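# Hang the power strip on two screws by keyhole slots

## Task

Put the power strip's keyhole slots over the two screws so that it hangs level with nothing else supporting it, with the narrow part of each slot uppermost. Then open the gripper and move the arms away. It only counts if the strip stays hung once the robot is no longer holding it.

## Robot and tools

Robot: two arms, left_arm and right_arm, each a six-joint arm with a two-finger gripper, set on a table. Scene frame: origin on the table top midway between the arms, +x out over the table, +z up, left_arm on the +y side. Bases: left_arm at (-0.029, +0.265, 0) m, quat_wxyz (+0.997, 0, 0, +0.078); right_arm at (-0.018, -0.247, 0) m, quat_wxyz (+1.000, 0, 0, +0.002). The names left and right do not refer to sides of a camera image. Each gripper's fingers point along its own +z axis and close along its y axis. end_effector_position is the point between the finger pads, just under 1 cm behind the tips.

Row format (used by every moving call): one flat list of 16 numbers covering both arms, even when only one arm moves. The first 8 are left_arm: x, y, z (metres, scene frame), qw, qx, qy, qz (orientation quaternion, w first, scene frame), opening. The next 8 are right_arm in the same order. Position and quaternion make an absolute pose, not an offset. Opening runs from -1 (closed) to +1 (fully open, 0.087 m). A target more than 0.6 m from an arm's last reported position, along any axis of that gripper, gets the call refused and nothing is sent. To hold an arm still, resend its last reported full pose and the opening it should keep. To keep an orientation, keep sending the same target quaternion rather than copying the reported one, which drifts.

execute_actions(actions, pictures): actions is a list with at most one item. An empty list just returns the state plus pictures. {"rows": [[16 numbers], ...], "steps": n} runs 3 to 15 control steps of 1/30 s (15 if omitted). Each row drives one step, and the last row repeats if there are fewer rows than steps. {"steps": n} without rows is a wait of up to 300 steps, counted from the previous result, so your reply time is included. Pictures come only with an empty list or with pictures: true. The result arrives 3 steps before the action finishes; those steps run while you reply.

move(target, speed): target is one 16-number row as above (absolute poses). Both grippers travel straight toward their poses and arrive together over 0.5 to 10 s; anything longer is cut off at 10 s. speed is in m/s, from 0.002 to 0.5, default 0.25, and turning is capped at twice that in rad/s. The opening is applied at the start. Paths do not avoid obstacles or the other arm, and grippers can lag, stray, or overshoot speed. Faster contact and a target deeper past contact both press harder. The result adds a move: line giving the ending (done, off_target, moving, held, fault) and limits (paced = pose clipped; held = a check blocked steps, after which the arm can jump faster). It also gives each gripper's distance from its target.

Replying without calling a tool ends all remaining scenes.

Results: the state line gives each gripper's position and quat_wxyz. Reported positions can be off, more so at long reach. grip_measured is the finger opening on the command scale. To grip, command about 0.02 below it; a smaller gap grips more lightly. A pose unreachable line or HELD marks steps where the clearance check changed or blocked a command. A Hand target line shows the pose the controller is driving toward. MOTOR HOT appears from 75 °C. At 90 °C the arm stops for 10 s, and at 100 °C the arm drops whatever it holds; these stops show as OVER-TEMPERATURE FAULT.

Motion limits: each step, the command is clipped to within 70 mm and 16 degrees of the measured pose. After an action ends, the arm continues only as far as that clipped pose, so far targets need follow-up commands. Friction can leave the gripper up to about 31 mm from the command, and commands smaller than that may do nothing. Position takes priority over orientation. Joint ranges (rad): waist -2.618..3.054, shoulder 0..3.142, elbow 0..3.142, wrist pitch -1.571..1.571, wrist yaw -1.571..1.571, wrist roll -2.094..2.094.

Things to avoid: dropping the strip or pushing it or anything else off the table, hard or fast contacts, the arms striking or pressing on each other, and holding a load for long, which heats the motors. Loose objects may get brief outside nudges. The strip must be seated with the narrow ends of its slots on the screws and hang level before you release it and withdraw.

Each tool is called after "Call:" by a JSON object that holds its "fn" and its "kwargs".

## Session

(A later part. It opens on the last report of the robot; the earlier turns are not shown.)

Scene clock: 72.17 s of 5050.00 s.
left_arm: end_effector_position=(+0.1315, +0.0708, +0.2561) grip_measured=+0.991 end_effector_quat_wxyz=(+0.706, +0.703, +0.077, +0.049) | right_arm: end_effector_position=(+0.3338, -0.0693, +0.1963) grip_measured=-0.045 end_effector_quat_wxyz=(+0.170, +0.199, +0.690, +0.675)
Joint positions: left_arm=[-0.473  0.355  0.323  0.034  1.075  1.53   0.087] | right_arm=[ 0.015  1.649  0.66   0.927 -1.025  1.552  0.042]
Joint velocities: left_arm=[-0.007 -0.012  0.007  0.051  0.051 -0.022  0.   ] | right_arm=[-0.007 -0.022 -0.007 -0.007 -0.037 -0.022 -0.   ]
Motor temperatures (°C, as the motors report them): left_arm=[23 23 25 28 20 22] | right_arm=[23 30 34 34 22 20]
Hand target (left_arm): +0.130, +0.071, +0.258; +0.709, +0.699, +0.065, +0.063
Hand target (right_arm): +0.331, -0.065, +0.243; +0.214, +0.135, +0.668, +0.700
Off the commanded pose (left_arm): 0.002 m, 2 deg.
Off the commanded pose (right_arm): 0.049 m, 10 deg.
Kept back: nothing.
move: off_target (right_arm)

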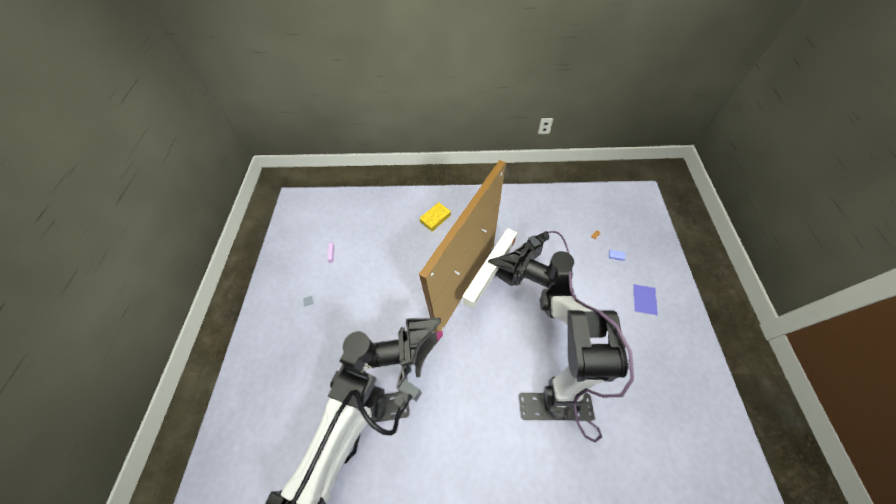

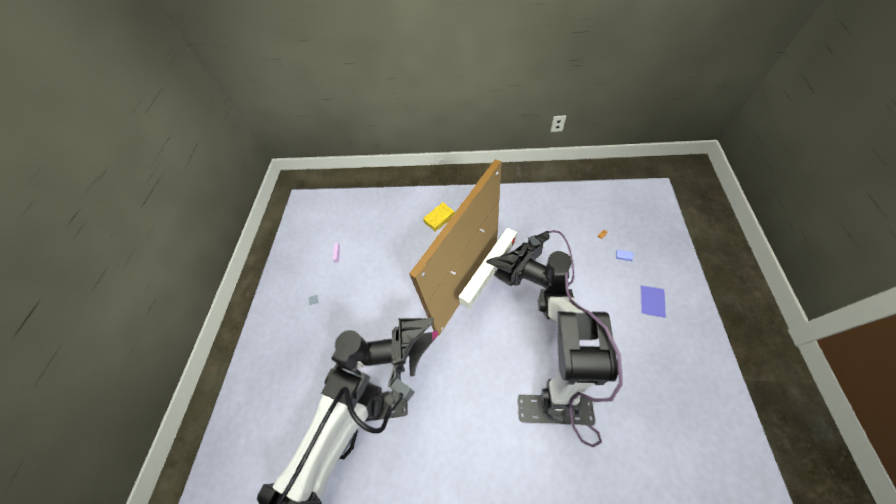

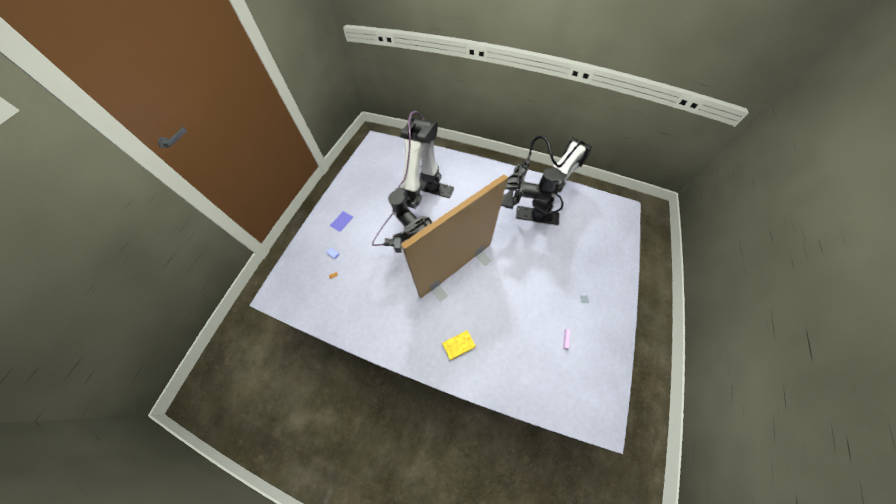

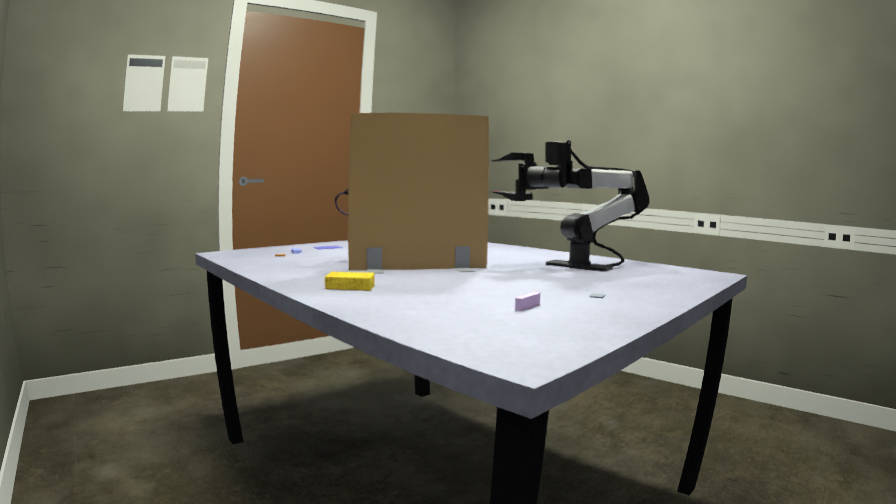

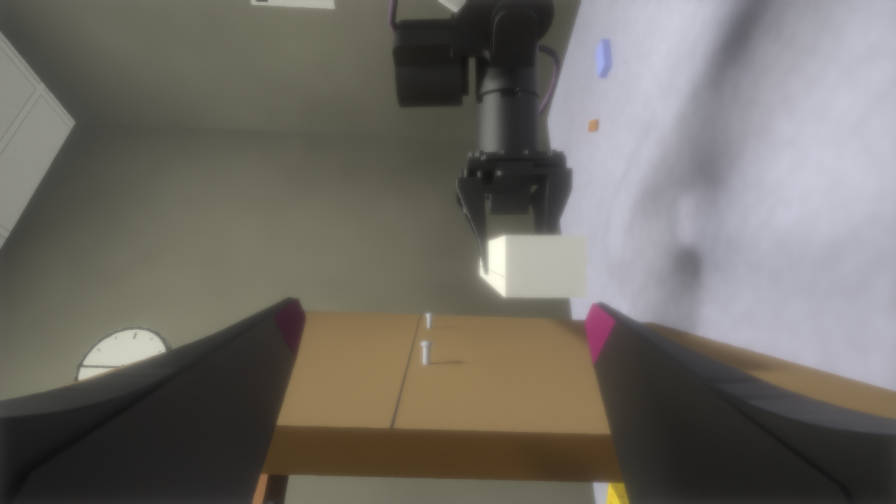

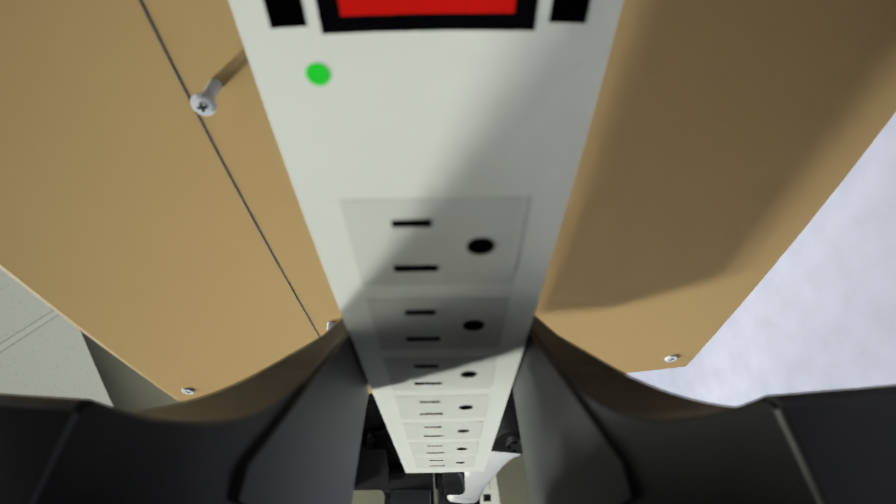

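Call:
{"fn": "execute_actions", "kwargs": {"actions": [{"rows":[[0.11,0.115,0.258,0.704,0.704,0.062,0.062,1,0.335,-0.065,0.3,0.215,0.135,0.665,0.70,-0.2]]}]}}

Call:
{"fn": "execute_actions", "kwargs": {"actions": [{"rows":[[0.11,0.115,0.258,0.704,0.704,0.062,0.062,1,0.335,-0.065,0.253,0.215,0.135,0.665,0.70,-0.2]]}]}}

Call:
{"fn": "execute_actions", "kwargs": {"actions": [{"rows":[[0.11,0.115,0.258,0.704,0.704,0.062,0.062,1,0.345,-0.047,0.253,0.215,0.135,0.665,0.70,-0.2]]}]}}

Call:
{"fn": "execute_actions", "kwargs": {"actions": [{"rows":[[0.11,0.115,0.258,0.704,0.704,0.062,0.062,1,0.355,-0.03,0.253,0.215,0.135,0.665,0.70,-0.2]]}]}}

Call:
{"fn": "wait", "kwargs": {"seconds": 0.3}}

Call:
{"fn": "zoom_image", "kwargs": {"camera": "cam_head_left", "region": [420,190,540,310]}}

Scene clock: 72.70 s of 5050.00 s.
left_arm: end_effector_position=(+0.1241, +0.1177, +0.2651) grip_measured=+0.991 end_effector_quat_wxyz=(+0.703, +0.697, +0.086, +0.111) | right_arm: end_effector_position=(+0.3375, -0.0687, +0.2731) grip_measured=-0.045 end_effector_quat_wxyz=(+0.208, +0.155, +0.676, +0.689)
Joint positions: left_arm=[-0.007  0.164  0.32  -0.054  1.441  1.505  0.087] | right_arm=[ 0.015  1.515  0.81   0.777 -1.034  1.565  0.042]
Joint velocities: left_arm=[ 0.427 -0.007 -0.007 -0.051  0.681 -0.022 -0.001] | right_arm=[ 0.017  0.002  0.017 -0.212 -0.051  0.051  0.   ]
Motor temperatures (°C, as the motors report them): left_arm=[23 23 25 28 20 22] | right_arm=[23 30 34 34 22 20]
joint sent to its limit (left arm) — the command would take joint 5 (wrist yaw) past its upper limit, so that joint was sent only as far as its limit.
Steps of this call (steps 1 to 4: nothing new was sent; steps 5 to 16: the first 12 steps of this action). Readings (end_effector_position):
5: left_arm (+0.1313, +0.0751, +0.2567) | right_arm (+0.3337, -0.0693, +0.1986)
6: left_arm (+0.1329, +0.0843, +0.2586) | right_arm (+0.3332, -0.0693, +0.2024)
8: left_arm (+0.1319, +0.0992, +0.2665) | right_arm (+0.3325, -0.0692, +0.2179)
12: left_arm (+0.1288, +0.1141, +0.2684) | right_arm (+0.3349, -0.0689, +0.2583)
16: the state above

Scene clock: 73.20 s of 5050.00 s.
left_arm: end_effector_position=(+0.1115, +0.1129, +0.2622) grip_measured=+0.991 end_effector_quat_wxyz=(+0.704, +0.703, +0.064, +0.078) | right_arm: end_effector_position=(+0.3363, -0.0686, +0.2190) grip_measured=-0.045 end_effector_quat_wxyz=(+0.170, +0.191, +0.691, +0.677)
Joint positions: left_arm=[ 0.018  0.164  0.32  -0.061  1.544  1.497  0.087] | right_arm=[ 0.015  1.6    0.719  0.828 -1.037  1.549  0.042]
Joint velocities: left_arm=[ 0.012 -0.007  0.002 -0.037  0.066 -0.037 -0.001] | right_arm=[-0.007 -0.007  0.002  0.212 -0.007 -0.095 -0.   ]
Motor temperatures (°C, as the motors report them): left_arm=[23 23 25 28 20 22] | right_arm=[23 30 34 35 22 20]
Off your previous action's commanded pose (left_arm): 0.011 m, 5 deg at its last step (step 3 of this call).
Off your previous action's commanded pose (right_arm): 0.031 m, 4 deg at its last step (step 3 of this call).
joint sent to its limit (left arm) — the command would take joint 5 (wrist yaw) past its upper limit, so that joint was sent only as far as its limit.
Steps of this call (steps 1 to 3: the last 3 steps of your previous action; steps 4 to 15: the first 12 steps of this action). Readings (end_effector_position):
4: left_arm (+0.1175, +0.1157, +0.2634) | right_arm (+0.3373, -0.0686, +0.2658)
5: left_arm (+0.1162, +0.1152, +0.2632) | right_arm (+0.3369, -0.0686, +0.2608)
7: left_arm (+0.1143, +0.1143, +0.2628) | right_arm (+0.3369, -0.0686, +0.2446)
11: left_arm (+0.1123, +0.1133, +0.2624) | right_arm (+0.3367, -0.0686, +0.2192)
15: the state above

Scene clock: 73.70 s of 5050.00 s.
left_arm: end_effector_position=(+0.1114, +0.1131, +0.2618) grip_measured=+0.991 end_effector_quat_wxyz=(+0.704, +0.703, +0.065, +0.077) | right_arm: end_effector_position=(+0.3354, -0.0487, +0.2143) grip_measured=-0.045 end_effector_quat_wxyz=(+0.168, +0.180, +0.692, +0.679)
Joint positions: left_arm=[ 0.021  0.164  0.32  -0.063  1.548  1.494  0.087] | right_arm=[ 0.077  1.628  0.719  0.867 -0.993  1.549  0.042]
Joint velocities: left_arm=[-0.012 -0.012  0.002 -0.007 -0.037 -0.022 -0.001] | right_arm=[ 0.002 -0.002 -0.002 -0.007  0.095 -0.007 -0.001]
Motor temperatures (°C, as the motors report them): left_arm=[23 23 25 28 20 22] | right_arm=[23 30 35 35 22 20]
Off your previous action's commanded pose (left_arm): 0.005 m, 2 deg at its last step (step 3 of this call).
Off your previous action's commanded pose (right_arm): 0.032 m, 8 deg at its last step (step 3 of this call).
joint sent to its limit (left arm) — the command would take joint 5 (wrist yaw) past its upper limit, so that joint was sent only as far as its limit.
Steps of this call (steps 1 to 3: the last 3 steps of your previous action; steps 4 to 15: the first 12 steps of this action). Readings (end_effector_position):
4: left_arm (+0.1112, +0.1129, +0.2621) | right_arm (+0.3368, -0.0669, +0.2214)
5: left_arm (+0.1113, +0.1130, +0.2620) | right_arm (+0.3374, -0.0635, +0.2209)
7: left_arm (+0.1114, +0.1131, +0.2619) | right_arm (+0.3359, -0.0551, +0.2183)
11: left_arm (+0.1114, +0.1131, +0.2618) | right_arm (+0.3336, -0.0483, +0.2144)
15: the state above

Scene clock: 74.20 s of 5050.00 s.
left_arm: end_effector_position=(+0.1114, +0.1131, +0.2617) grip_measured=+0.991 end_effector_quat_wxyz=(+0.704, +0.703, +0.066, +0.076) | right_arm: end_effector_position=(+0.3459, -0.0334, +0.2146) grip_measured=-0.045 end_effector_quat_wxyz=(+0.171, +0.180, +0.692, +0.678)
Joint positions: left_arm=[ 0.021  0.164  0.32  -0.063  1.548  1.493  0.087] | right_arm=[ 0.123  1.669  0.765  0.867 -0.943  1.549  0.042]
Joint velocities: left_arm=[-0.022 -0.012  0.007 -0.051 -0.051  0.022  0.   ] | right_arm=[ 0.002  0.007 -0.007  0.037  0.007 -0.022 -0.001]
Motor temperatures (°C, as the motors report them): left_arm=[23 23 25 28 20 22] | right_arm=[23 30 35 35 22 20]
Off your previous action's commanded pose (left_arm): 0.004 m, 2 deg at its last step (step 3 of this call).
Off your previous action's commanded pose (right_arm): 0.040 m, 8 deg at its last step (step 3 of this call).
joint sent to its limit (left arm) — the command would take joint 5 (wrist yaw) past its upper limit, so that joint was sent only as far as its limit.
Steps of this call (steps 1 to 3: the last 3 steps of your previous action; steps 4 to 15: the first 12 steps of this action). Readings (end_effector_position):
4: left_arm (+0.1114, +0.1131, +0.2618) | right_arm (+0.3369, -0.0474, +0.2143)
5: left_arm (+0.1114, +0.1131, +0.2618) | right_arm (+0.3393, -0.0444, +0.2146)
7: left_arm (+0.1114, +0.1131, +0.2618) | right_arm (+0.3429, -0.0377, +0.2151)
11: left_arm (+0.1114, +0.1131, +0.2617) | right_arm (+0.3446, -0.0331, +0.2148)
15: the state above

Scene clock: 74.60 s of 5050.00 s.
left_arm: end_effector_position=(+0.1114, +0.1131, +0.2617) grip_measured=+0.991 end_effector_quat_wxyz=(+0.704, +0.703, +0.066, +0.076) | right_arm: end_effector_position=(+0.3467, -0.0336, +0.2147) grip_measured=-0.045 end_effector_quat_wxyz=(+0.172, +0.181, +0.691, +0.678)
Joint positions: left_arm=[ 0.021  0.164  0.32  -0.063  1.548  1.493  0.087] | right_arm=[ 0.123  1.669  0.765  0.867 -0.939  1.549  0.042]
Joint velocities: left_arm=[-0.002 -0.007  0.002 -0.066 -0.066  0.022 -0.001] | right_arm=[-0.002 -0.032  0.007 -0.066 -0.007  0.022 -0.001]
Motor temperatures (°C, as the motors report them): left_arm=[23 23 25 28 20 22] | right_arm=[23 30 35 35 22 20]
Hand target (left_arm): +0.111, +0.114, +0.258; +0.704, +0.703, +0.071, +0.071
Hand target (right_arm): +0.351, -0.031, +0.253; +0.214, +0.135, +0.667, +0.701
Off the commanded pose (left_arm): 0.004 m, 2 deg.
Off the commanded pose (right_arm): 0.039 m, 8 deg.
joint sent to its limit (left arm) — the command would take joint 5 (wrist yaw) past its upper limit, so that joint was sent only as far as its limit.
Kept back: nothing.
Steps of this call (steps 1 to 3: the last 3 steps of your previous action; steps 4 to 12: nothing new was sent). Readings (end_effector_position):
1: left_arm (+0.1114, +0.1131, +0.2617) | right_arm (+0.3461, -0.0334, +0.2146)
2: left_arm (+0.1114, +0.1131, +0.2617) | right_arm (+0.3463, -0.0335, +0.2148)
4: left_arm (+0.1114, +0.1131, +0.2617) | right_arm (+0.3465, -0.0335, +0.2148)
8: left_arm (+0.1114, +0.1131, +0.2617) | right_arm (+0.3467, -0.0336, +0.2147)
12: the state above

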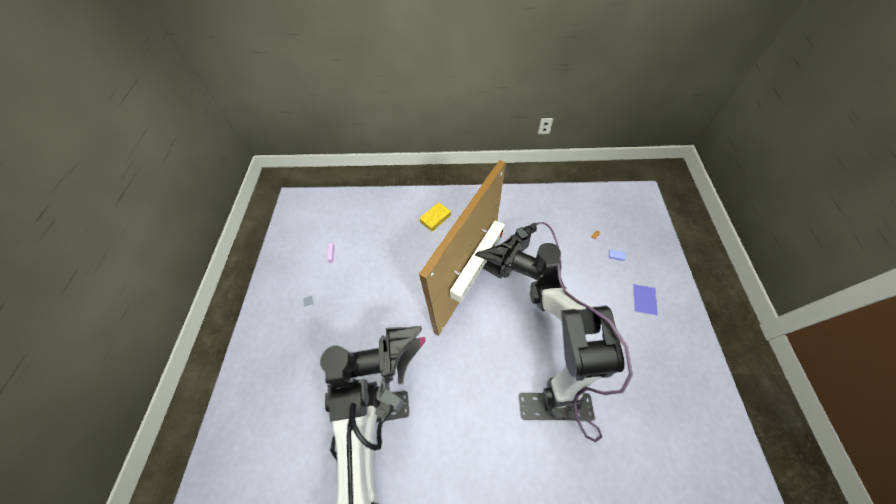

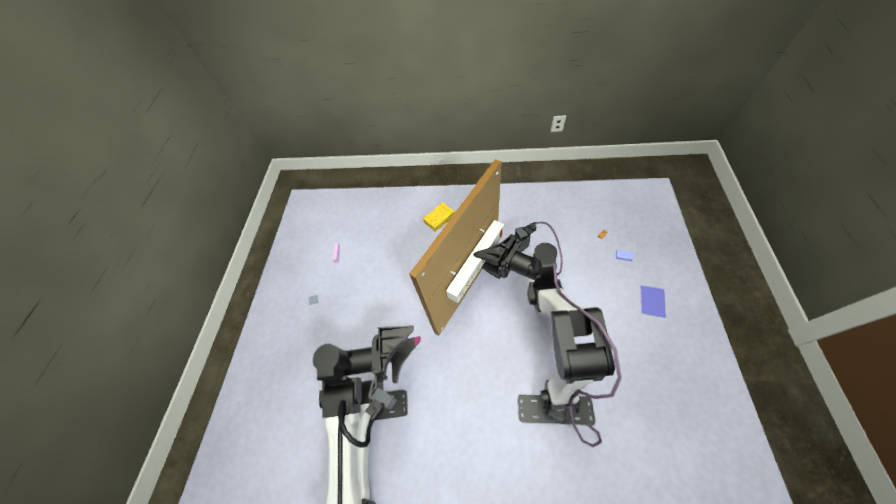

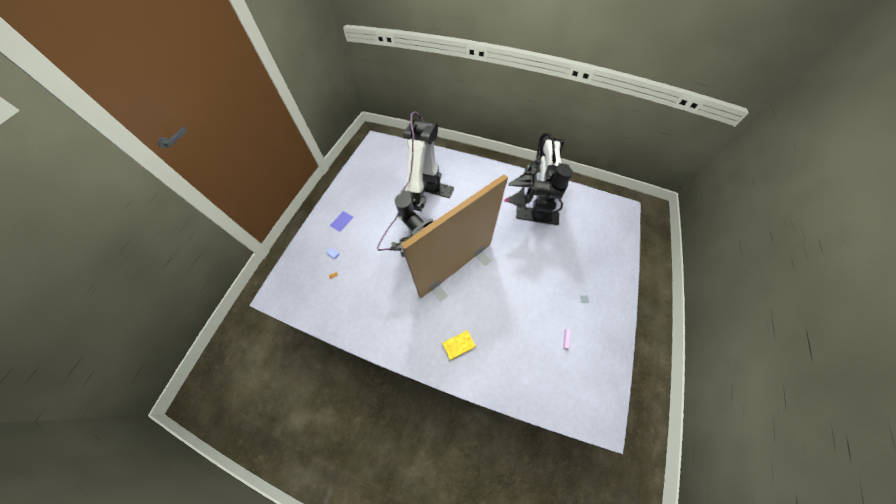

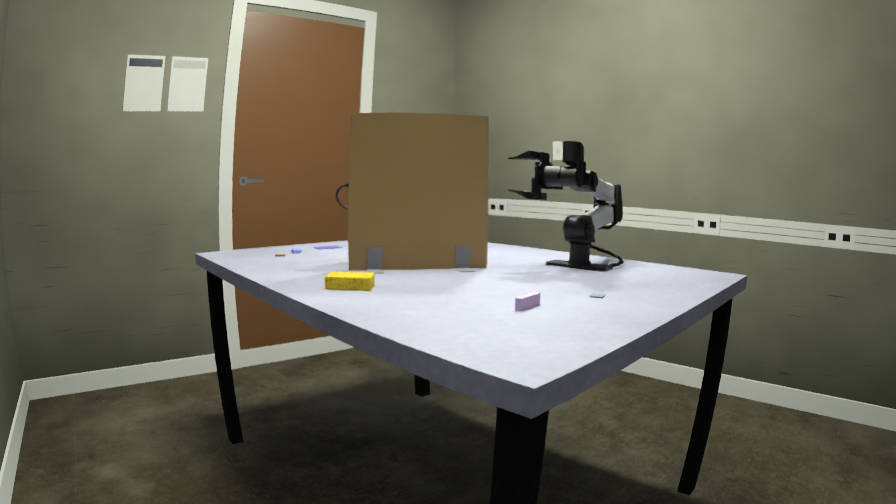

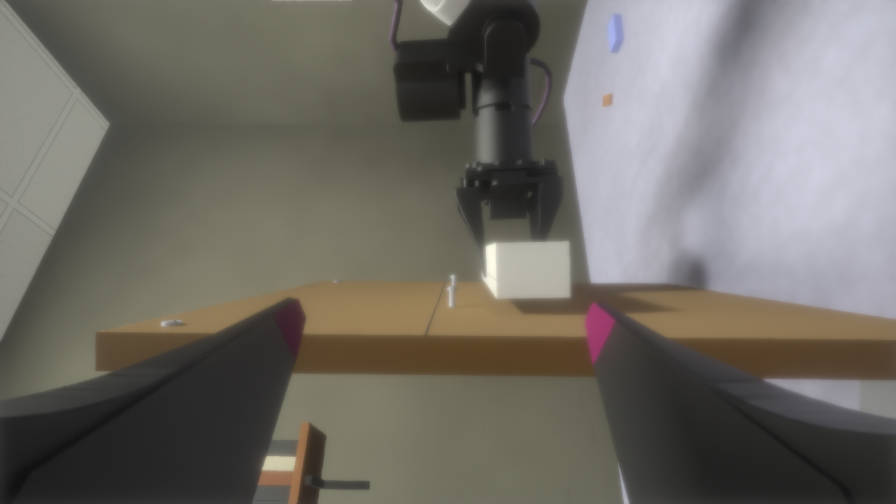

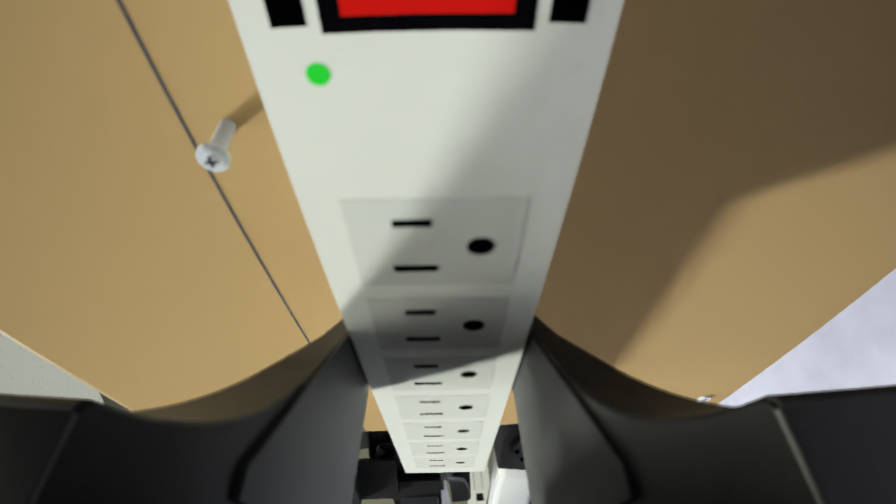

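Region (420, 190, 540, 310) of cam_head_left's 896x504 image, scaled by 4.200, with more detail than that image has.

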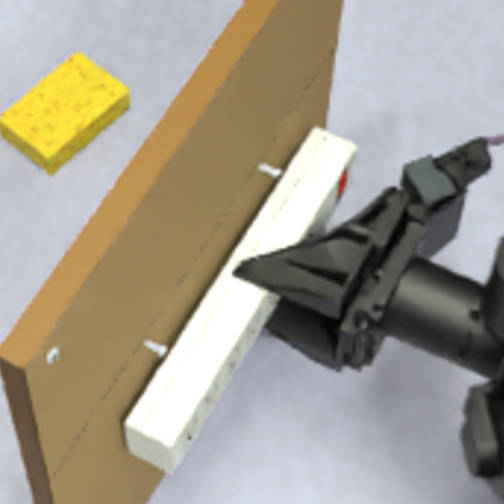

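Call:
{"fn": "execute_actions", "kwargs": {"actions": [{"rows":[[0.11,0.115,0.258,0.704,0.704,0.062,0.062,1,0.355,-0.03,0.262,0.22,0.13,0.658,0.707,-0.2],[0.11,0.115,0.258,0.704,0.704,0.062,0.062,1,0.355,-0.03,0.266,0.22,0.13,0.658,0.707,-0.2],[0.11,0.115,0.258,0.704,0.704,0.062,0.062,1,0.355,-0.03,0.27,0.22,0.13,0.658,0.707,-0.2],[0.11,0.115,0.258,0.704,0.704,0.062,0.062,1,0.355,-0.03,0.274,0.22,0.13,0.658,0.707,-0.2]]}]}}

Call:
{"fn": "wait", "kwargs": {"seconds": 0.3}}

Call:
{"fn": "zoom_image", "kwargs": {"camera": "cam_head_left", "region": [420,190,540,310]}}

Scene clock: 75.13 s of 5050.00 s.
left_arm: end_effector_position=(+0.1114, +0.1131, +0.2617) grip_measured=+0.991 end_effector_quat_wxyz=(+0.704, +0.703, +0.066, +0.076) | right_arm: end_effector_position=(+0.3520, -0.0329, +0.2260) grip_measured=-0.045 end_effector_quat_wxyz=(+0.180, +0.174, +0.687, +0.682)
Joint positions: left_arm=[ 0.021  0.164  0.32  -0.063  1.548  1.493  0.087] | right_arm=[ 0.123  1.669  0.799  0.861 -0.939  1.555  0.042]
Joint velocities: left_arm=[ 0.002 -0.002 -0.017  0.022 -0.037  0.037 -0.001] | right_arm=[-0.002 -0.012  0.017 -0.022 -0.022 -0.066 -0.   ]
Motor temperatures (°C, as the motors report them): left_arm=[23 23 25 28 20 22] | right_arm=[23 30 35 35 22 20]
joint sent to its limit (left arm) — the command would take joint 5 (wrist yaw) past its upper limit, so that joint was sent only as far as its limit.
Steps of this call (steps 1 to 4: nothing new was sent; steps 5 to 16: the first 12 steps of this action). Readings (end_effector_position):
5: left_arm (+0.1114, +0.1131, +0.2617) | right_arm (+0.3467, -0.0336, +0.2147)
6: left_arm (+0.1114, +0.1131, +0.2617) | right_arm (+0.3469, -0.0336, +0.2152)
8: left_arm (+0.1114, +0.1131, +0.2617) | right_arm (+0.3482, -0.0334, +0.2175)
12: left_arm (+0.1114, +0.1131, +0.2617) | right_arm (+0.3514, -0.0330, +0.2245)
16: the state above

Scene clock: 75.53 s of 5050.00 s.
left_arm: end_effector_position=(+0.1114, +0.1131, +0.2617) grip_measured=+0.991 end_effector_quat_wxyz=(+0.704, +0.703, +0.066, +0.076) | right_arm: end_effector_position=(+0.3520, -0.0329, +0.2260) grip_measured=-0.045 end_effector_quat_wxyz=(+0.179, +0.175, +0.687, +0.682)
Joint positions: left_arm=[ 0.021  0.164  0.32  -0.063  1.548  1.493  0.087] | right_arm=[ 0.123  1.669  0.799  0.861 -0.939  1.556  0.042]
Joint velocities: left_arm=[-0.022 -0.017  0.007 -0.007  0.007  0.051  0.001] | right_arm=[-0.017  0.002 -0.007 -0.051 -0.007  0.007  0.001]
Motor temperatures (°C, as the motors report them): left_arm=[23 23 25 28 20 22] | right_arm=[23 30 35 35 22 20]
Hand target (left_arm): +0.110, +0.113, +0.258; +0.704, +0.703, +0.071, +0.071
Hand target (right_arm): +0.351, -0.031, +0.273; +0.219, +0.129, +0.659, +0.708
Off the commanded pose (left_arm): 0.004 m, 2 deg.
Off the commanded pose (right_arm): 0.048 m, 8 deg.
joint sent to its limit (left arm) — the command would take joint 5 (wrist yaw) past its upper limit, so that joint was sent only as far as its limit.
Kept back: nothing.
Steps of this call (steps 1 to 3: the last 3 steps of your previous action; steps 4 to 12: nothing new was sent). Readings (end_effector_position):
1: left_arm (+0.1114, +0.1131, +0.2617) | right_arm (+0.3520, -0.0329, +0.2260)
2: left_arm (+0.1114, +0.1131, +0.2617) | right_arm (+0.3520, -0.0329, +0.2259)
4: left_arm (+0.1114, +0.1131, +0.2617) | right_arm (+0.3520, -0.0329, +0.2259)
8: left_arm (+0.1114, +0.1131, +0.2617) | right_arm (+0.3520, -0.0329, +0.2260)
12: the state above

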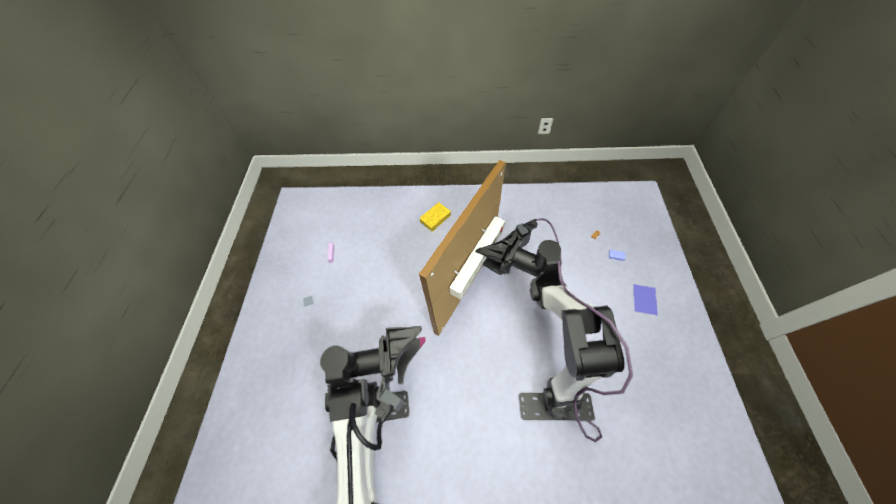

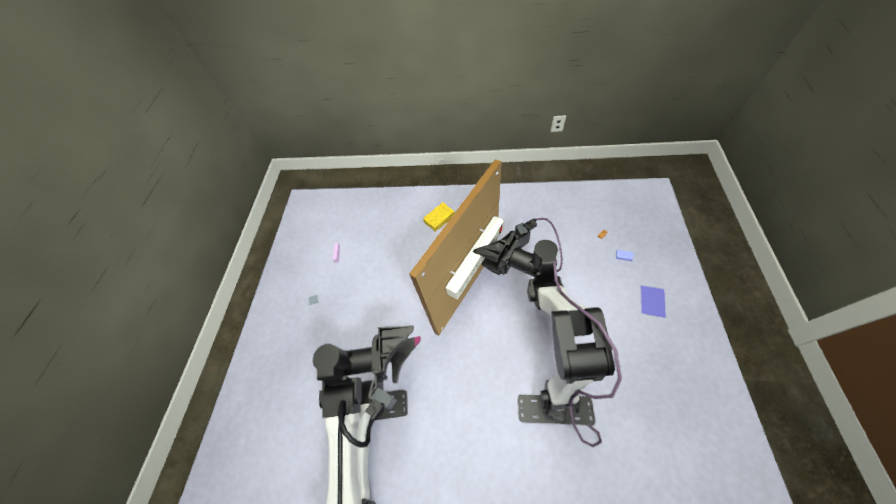

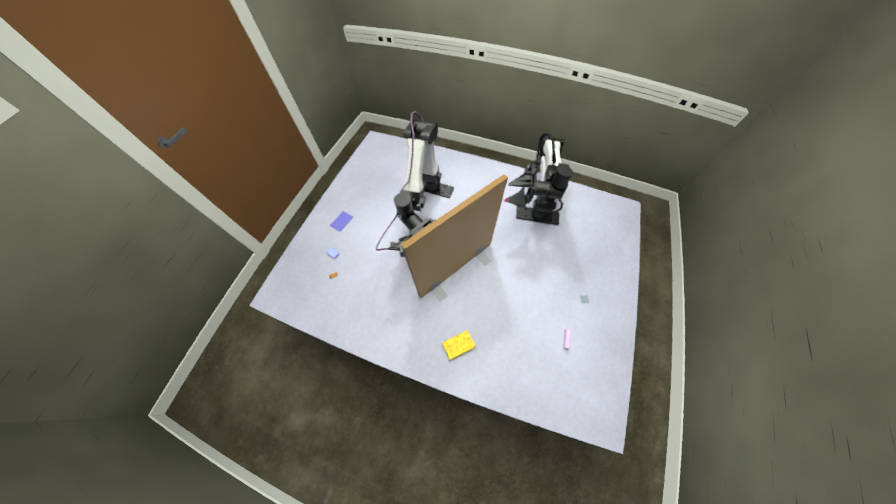

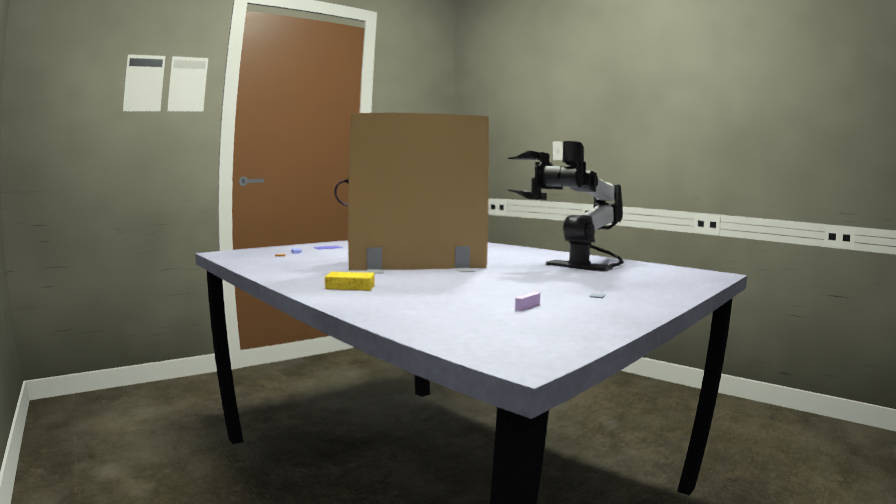

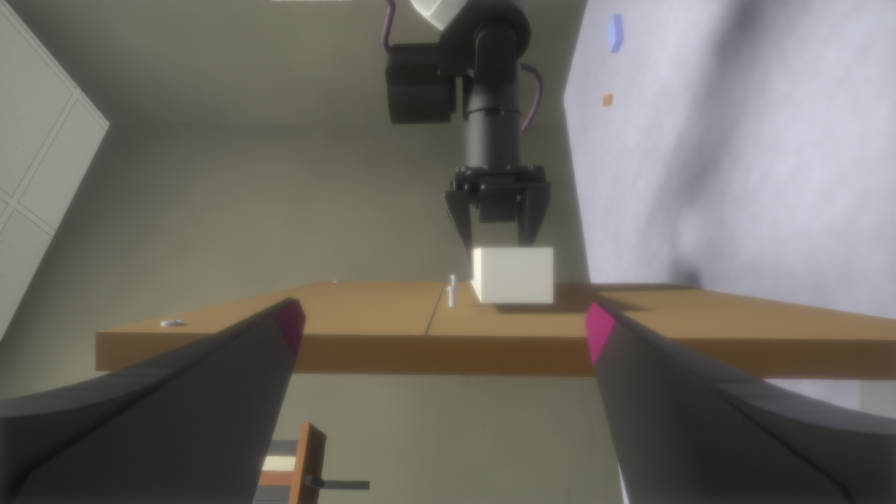

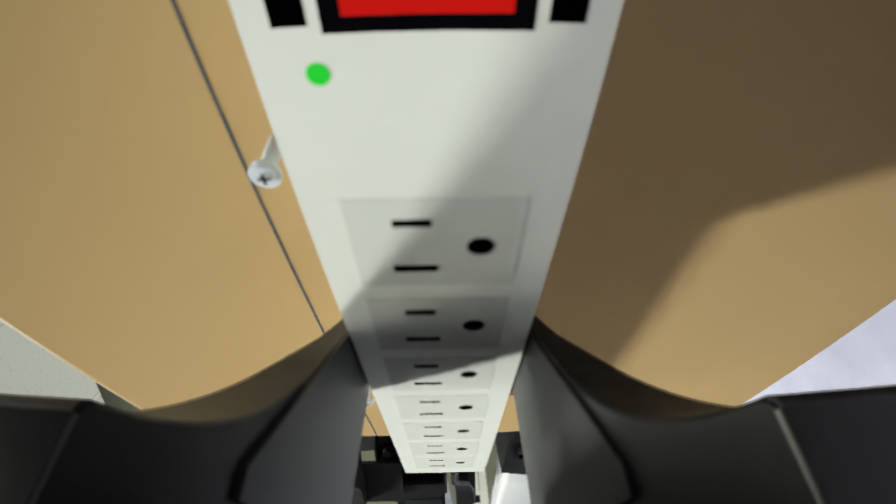

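Region (420, 190, 540, 310) of cam_head_left's 896x504 image, scaled by 4.200, with more detail than that image has.

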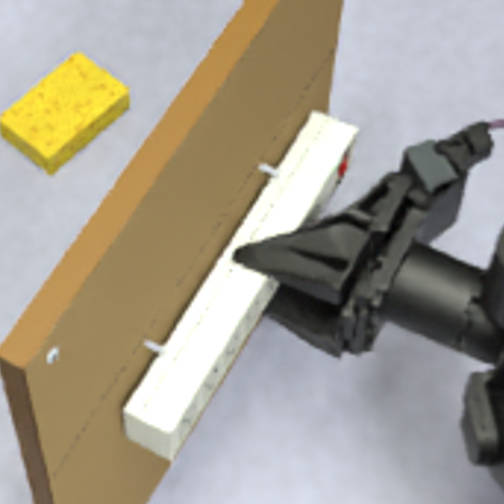

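Call:
{"fn": "execute_actions", "kwargs": {"actions": [{"rows":[[0.11,0.115,0.258,0.704,0.704,0.062,0.062,1,0.328,-0.05,0.274,0.22,0.13,0.658,0.707,-0.2]]}]}}

Call:
{"fn": "execute_actions", "kwargs": {"actions": [{"rows":[[0.11,0.115,0.258,0.704,0.704,0.062,0.062,1,0.328,-0.05,0.33,0.22,0.13,0.658,0.707,-0.2]]}]}}

Call:
{"fn": "execute_actions", "kwargs": {"actions": [{"rows":[[0.11,0.115,0.258,0.704,0.704,0.062,0.062,1,0.33,-0.042,0.303,0.22,0.13,0.658,0.707,-0.2]]}]}}

Call:
{"fn": "wait", "kwargs": {"seconds": 0.3}}

Call:
{"fn": "zoom_image", "kwargs": {"camera": "cam_left_wrist", "region": [380,200,520,320]}}

Scene clock: 76.10 s of 5050.00 s.
left_arm: end_effector_position=(+0.1114, +0.1131, +0.2617) grip_measured=+0.991 end_effector_quat_wxyz=(+0.704, +0.703, +0.066, +0.076) | right_arm: end_effector_position=(+0.3334, -0.0466, +0.2389) grip_measured=-0.045 end_effector_quat_wxyz=(+0.186, +0.166, +0.683, +0.686)
Joint positions: left_arm=[ 0.021  0.164  0.32  -0.063  1.548  1.493  0.087] | right_arm=[ 0.085  1.575  0.741  0.854 -0.978  1.561  0.042]
Joint velocities: left_arm=[-0.022  0.017 -0.012 -0.081  0.022 -0.051  0.001] | right_arm=[-0.012  0.007  0.002 -0.022 -0.037  0.037  0.   ]
Motor temperatures (°C, as the motors report them): left_arm=[23 23 25 28 20 22] | right_arm=[23 30 35 35 22 20]
joint sent to its limit (left arm) — the command would take joint 5 (wrist yaw) past its upper limit, so that joint was sent only as far as its limit.
Steps of this call (steps 1 to 5: nothing new was sent; steps 6 to 17: the first 12 steps of this action). Readings (end_effector_position):
6: left_arm (+0.1114, +0.1131, +0.2617) | right_arm (+0.3504, -0.0341, +0.2265)
7: left_arm (+0.1114, +0.1131, +0.2617) | right_arm (+0.3466, -0.0369, +0.2268)
9: left_arm (+0.1114, +0.1131, +0.2617) | right_arm (+0.3391, -0.0426, +0.2301)
13: left_arm (+0.1114, +0.1131, +0.2617) | right_arm (+0.3345, -0.0466, +0.2383)
17: the state above

Scene clock: 76.60 s of 5050.00 s.
left_arm: end_effector_position=(+0.1114, +0.1131, +0.2617) grip_measured=+0.991 end_effector_quat_wxyz=(+0.704, +0.703, +0.066, +0.076) | right_arm: end_effector_position=(+0.3282, -0.0465, +0.2976) grip_measured=-0.045 end_effector_quat_wxyz=(+0.198, +0.148, +0.676, +0.694)
Joint positions: left_arm=[ 0.021  0.164  0.32  -0.063  1.548  1.493  0.087] | right_arm=[ 0.085  1.459  0.859  0.679 -0.986  1.574  0.042]
Joint velocities: left_arm=[ 0.002 -0.012 -0.007 -0.051 -0.022 -0.081  0.   ] | right_arm=[-0.017  0.017 -0.017 -0.242 -0.066 -0.007 -0.001]
Motor temperatures (°C, as the motors report them): left_arm=[23 23 25 28 20 22] | right_arm=[23 30 35 35 22 20]
Off your previous action's commanded pose (left_arm): 0.004 m, 2 deg at its last step (step 3 of this call).
Off your previous action's commanded pose (right_arm): 0.036 m, 7 deg at its last step (step 3 of this call).
joint sent to its limit (left arm) — the command would take joint 5 (wrist yaw) past its upper limit, so that joint was sent only as far as its limit.
Steps of this call (steps 1 to 3: the last 3 steps of your previous action; steps 4 to 15: the first 12 steps of this action). Readings (end_effector_position):
4: left_arm (+0.1114, +0.1131, +0.2617) | right_arm (+0.3326, -0.0466, +0.2407)
5: left_arm (+0.1114, +0.1131, +0.2617) | right_arm (+0.3314, -0.0467, +0.2436)
7: left_arm (+0.1114, +0.1131, +0.2617) | right_arm (+0.3286, -0.0469, +0.2568)
11: left_arm (+0.1114, +0.1131, +0.2617) | right_arm (+0.3271, -0.0467, +0.2897)
15: the state above

Scene clock: 77.10 s of 5050.00 s.
left_arm: end_effector_position=(+0.1114, +0.1131, +0.2617) grip_measured=+0.991 end_effector_quat_wxyz=(+0.704, +0.703, +0.066, +0.076) | right_arm: end_effector_position=(+0.3313, -0.0450, +0.2729) grip_measured=-0.045 end_effector_quat_wxyz=(+0.179, +0.173, +0.684, +0.686)
Joint positions: left_arm=[ 0.021  0.164  0.32  -0.063  1.548  1.493  0.087] | right_arm=[ 0.091  1.49   0.822  0.676 -0.973  1.569  0.042]
Joint velocities: left_arm=[-0.017 -0.012  0.002 -0.022 -0.007  0.051  0.001] | right_arm=[ 0.002  0.002 -0.012  0.095  0.022 -0.095  0.   ]
Motor temperatures (°C, as the motors report them): left_arm=[23 23 25 28 20 22] | right_arm=[23 30 35 35 22 20]
Off your previous action's commanded pose (left_arm): 0.004 m, 2 deg at its last step (step 3 of this call).
Off your previous action's commanded pose (right_arm): 0.036 m, 6 deg at its last step (step 3 of this call).
joint sent to its limit (left arm) — the command would take joint 5 (wrist yaw) past its upper limit, so that joint was sent only as far as its limit.
Steps of this call (steps 1 to 3: the last 3 steps of your previous action; steps 4 to 15: the first 12 steps of this action). Readings (end_effector_position):
4: left_arm (+0.1114, +0.1131, +0.2617) | right_arm (+0.3286, -0.0462, +0.2922)
5: left_arm (+0.1114, +0.1131, +0.2617) | right_arm (+0.3289, -0.0459, +0.2902)
7: left_arm (+0.1114, +0.1131, +0.2617) | right_arm (+0.3296, -0.0450, +0.2840)
11: left_arm (+0.1114, +0.1131, +0.2617) | right_arm (+0.3310, -0.0449, +0.2735)
15: the state above

Scene clock: 77.50 s of 5050.00 s.
left_arm: end_effector_position=(+0.1114, +0.1131, +0.2617) grip_measured=+0.991 end_effector_quat_wxyz=(+0.704, +0.703, +0.066, +0.076) | right_arm: end_effector_position=(+0.3315, -0.0451, +0.2738) grip_measured=-0.045 end_effector_quat_wxyz=(+0.182, +0.171, +0.683, +0.686)
Joint positions: left_arm=[ 0.021  0.164  0.32  -0.063  1.548  1.493  0.087] | right_arm=[ 0.091  1.49   0.822  0.683 -0.972  1.569  0.042]
Joint velocities: left_arm=[-0.002  0.017  0.017  0.007  0.007 -0.051  0.001] | right_arm=[ 0.002  0.037 -0.012 -0.022 -0.037  0.007  0.   ]
Motor temperatures (°C, as the motors report them): left_arm=[23 23 25 28 20 22] | right_arm=[23 30 35 35 22 20]
Hand target (left_arm): +0.110, +0.113, +0.258; +0.704, +0.703, +0.071, +0.071
Hand target (right_arm): +0.328, -0.043, +0.303; +0.219, +0.130, +0.661, +0.706
Off the commanded pose (left_arm): 0.004 m, 2 deg.
Off the commanded pose (right_arm): 0.029 m, 7 deg.
joint sent to its limit (left arm) — the command would take joint 5 (wrist yaw) past its upper limit, so that joint was sent only as far as its limit.
Kept back: nothing.
Steps of this call (steps 1 to 3: the last 3 steps of your previous action; steps 4 to 12: nothing new was sent). Readings (end_effector_position):
1: left_arm (+0.1114, +0.1131, +0.2617) | right_arm (+0.3314, -0.0450, +0.2731)
2: left_arm (+0.1114, +0.1131, +0.2617) | right_arm (+0.3314, -0.0450, +0.2733)
4: left_arm (+0.1114, +0.1131, +0.2617) | right_arm (+0.3314, -0.0450, +0.2735)
8: left_arm (+0.1114, +0.1131, +0.2617) | right_arm (+0.3315, -0.0451, +0.2737)
12: the state above

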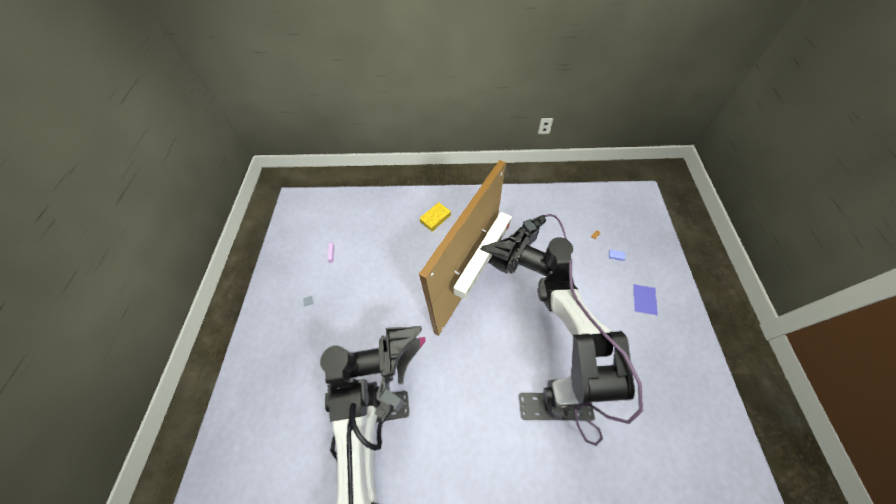

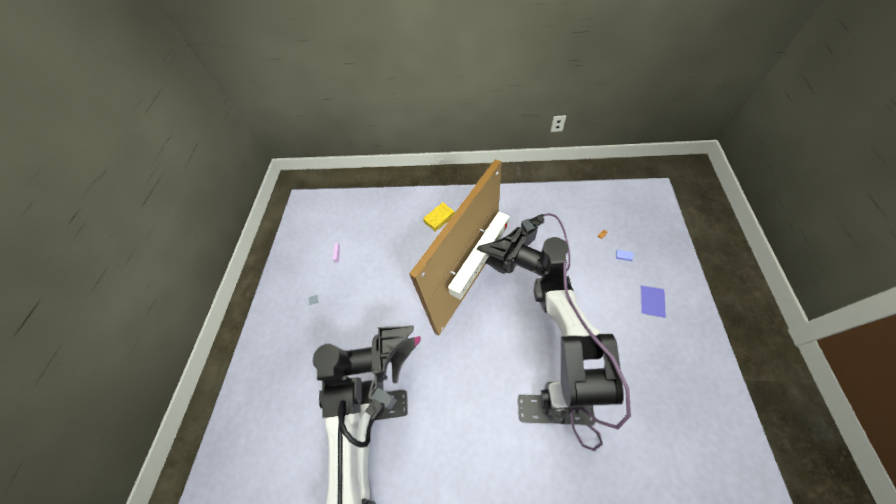

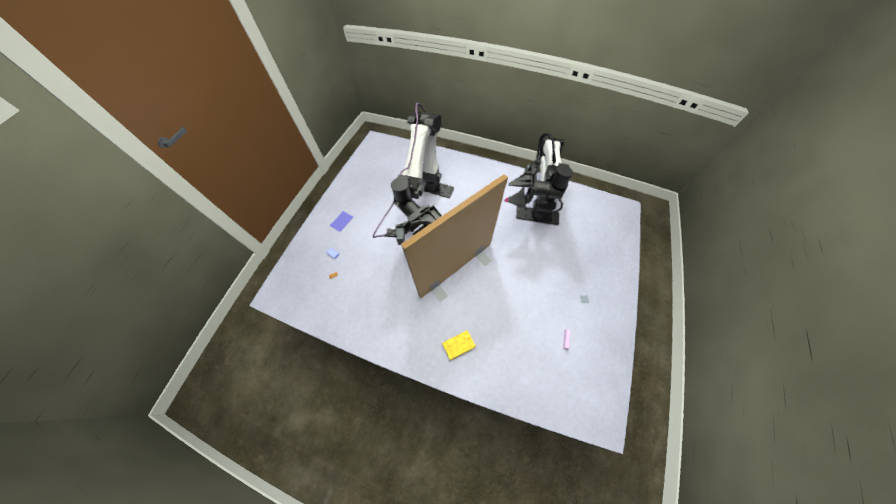

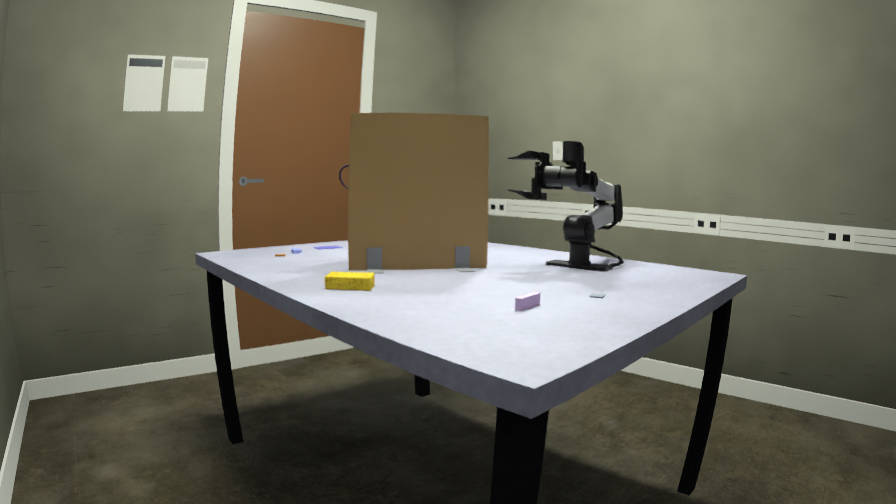

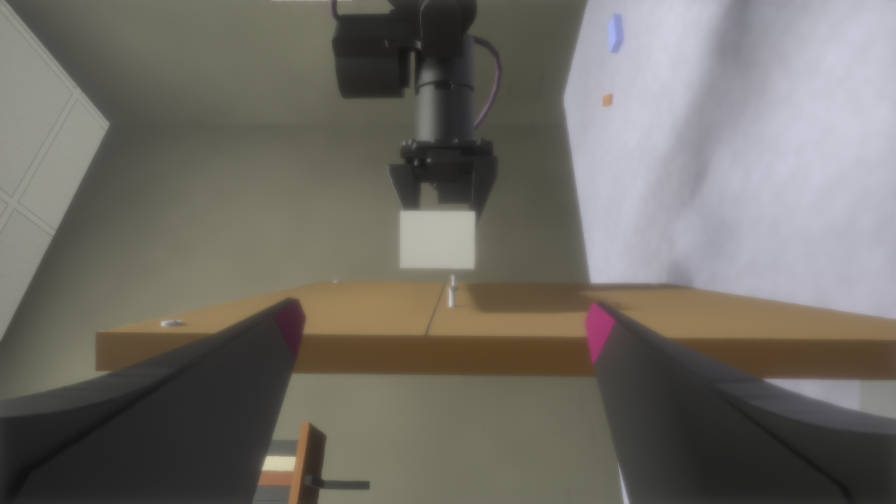

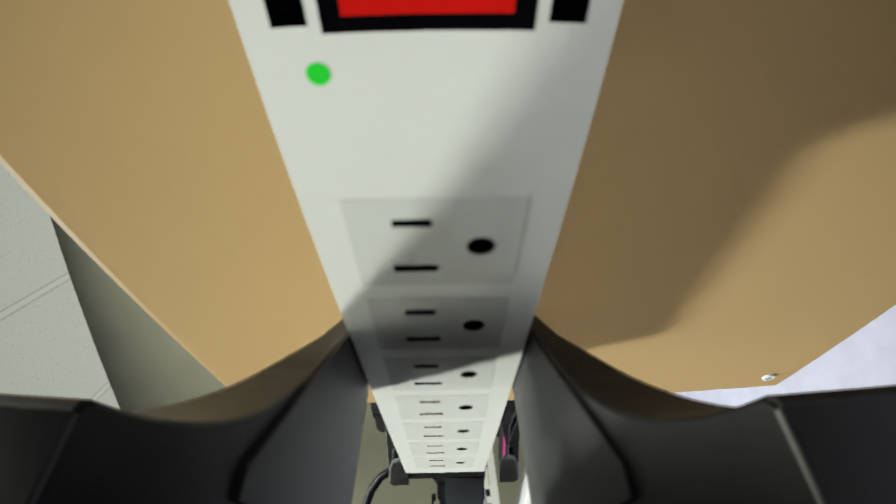

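Region (380, 200, 520, 320) of cam_left_wrist's 896x504 image, scaled by 3.600, with more detail than that image has; it fills the top 432 rows of this view, and the rest is white.

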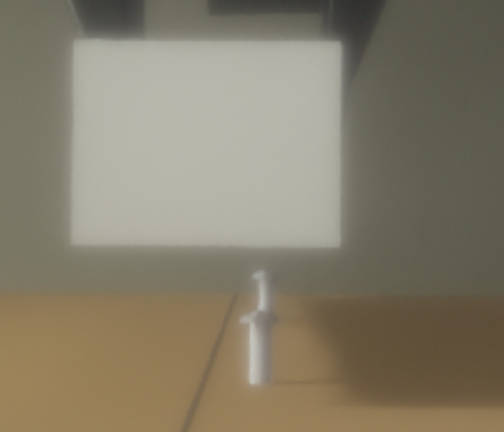

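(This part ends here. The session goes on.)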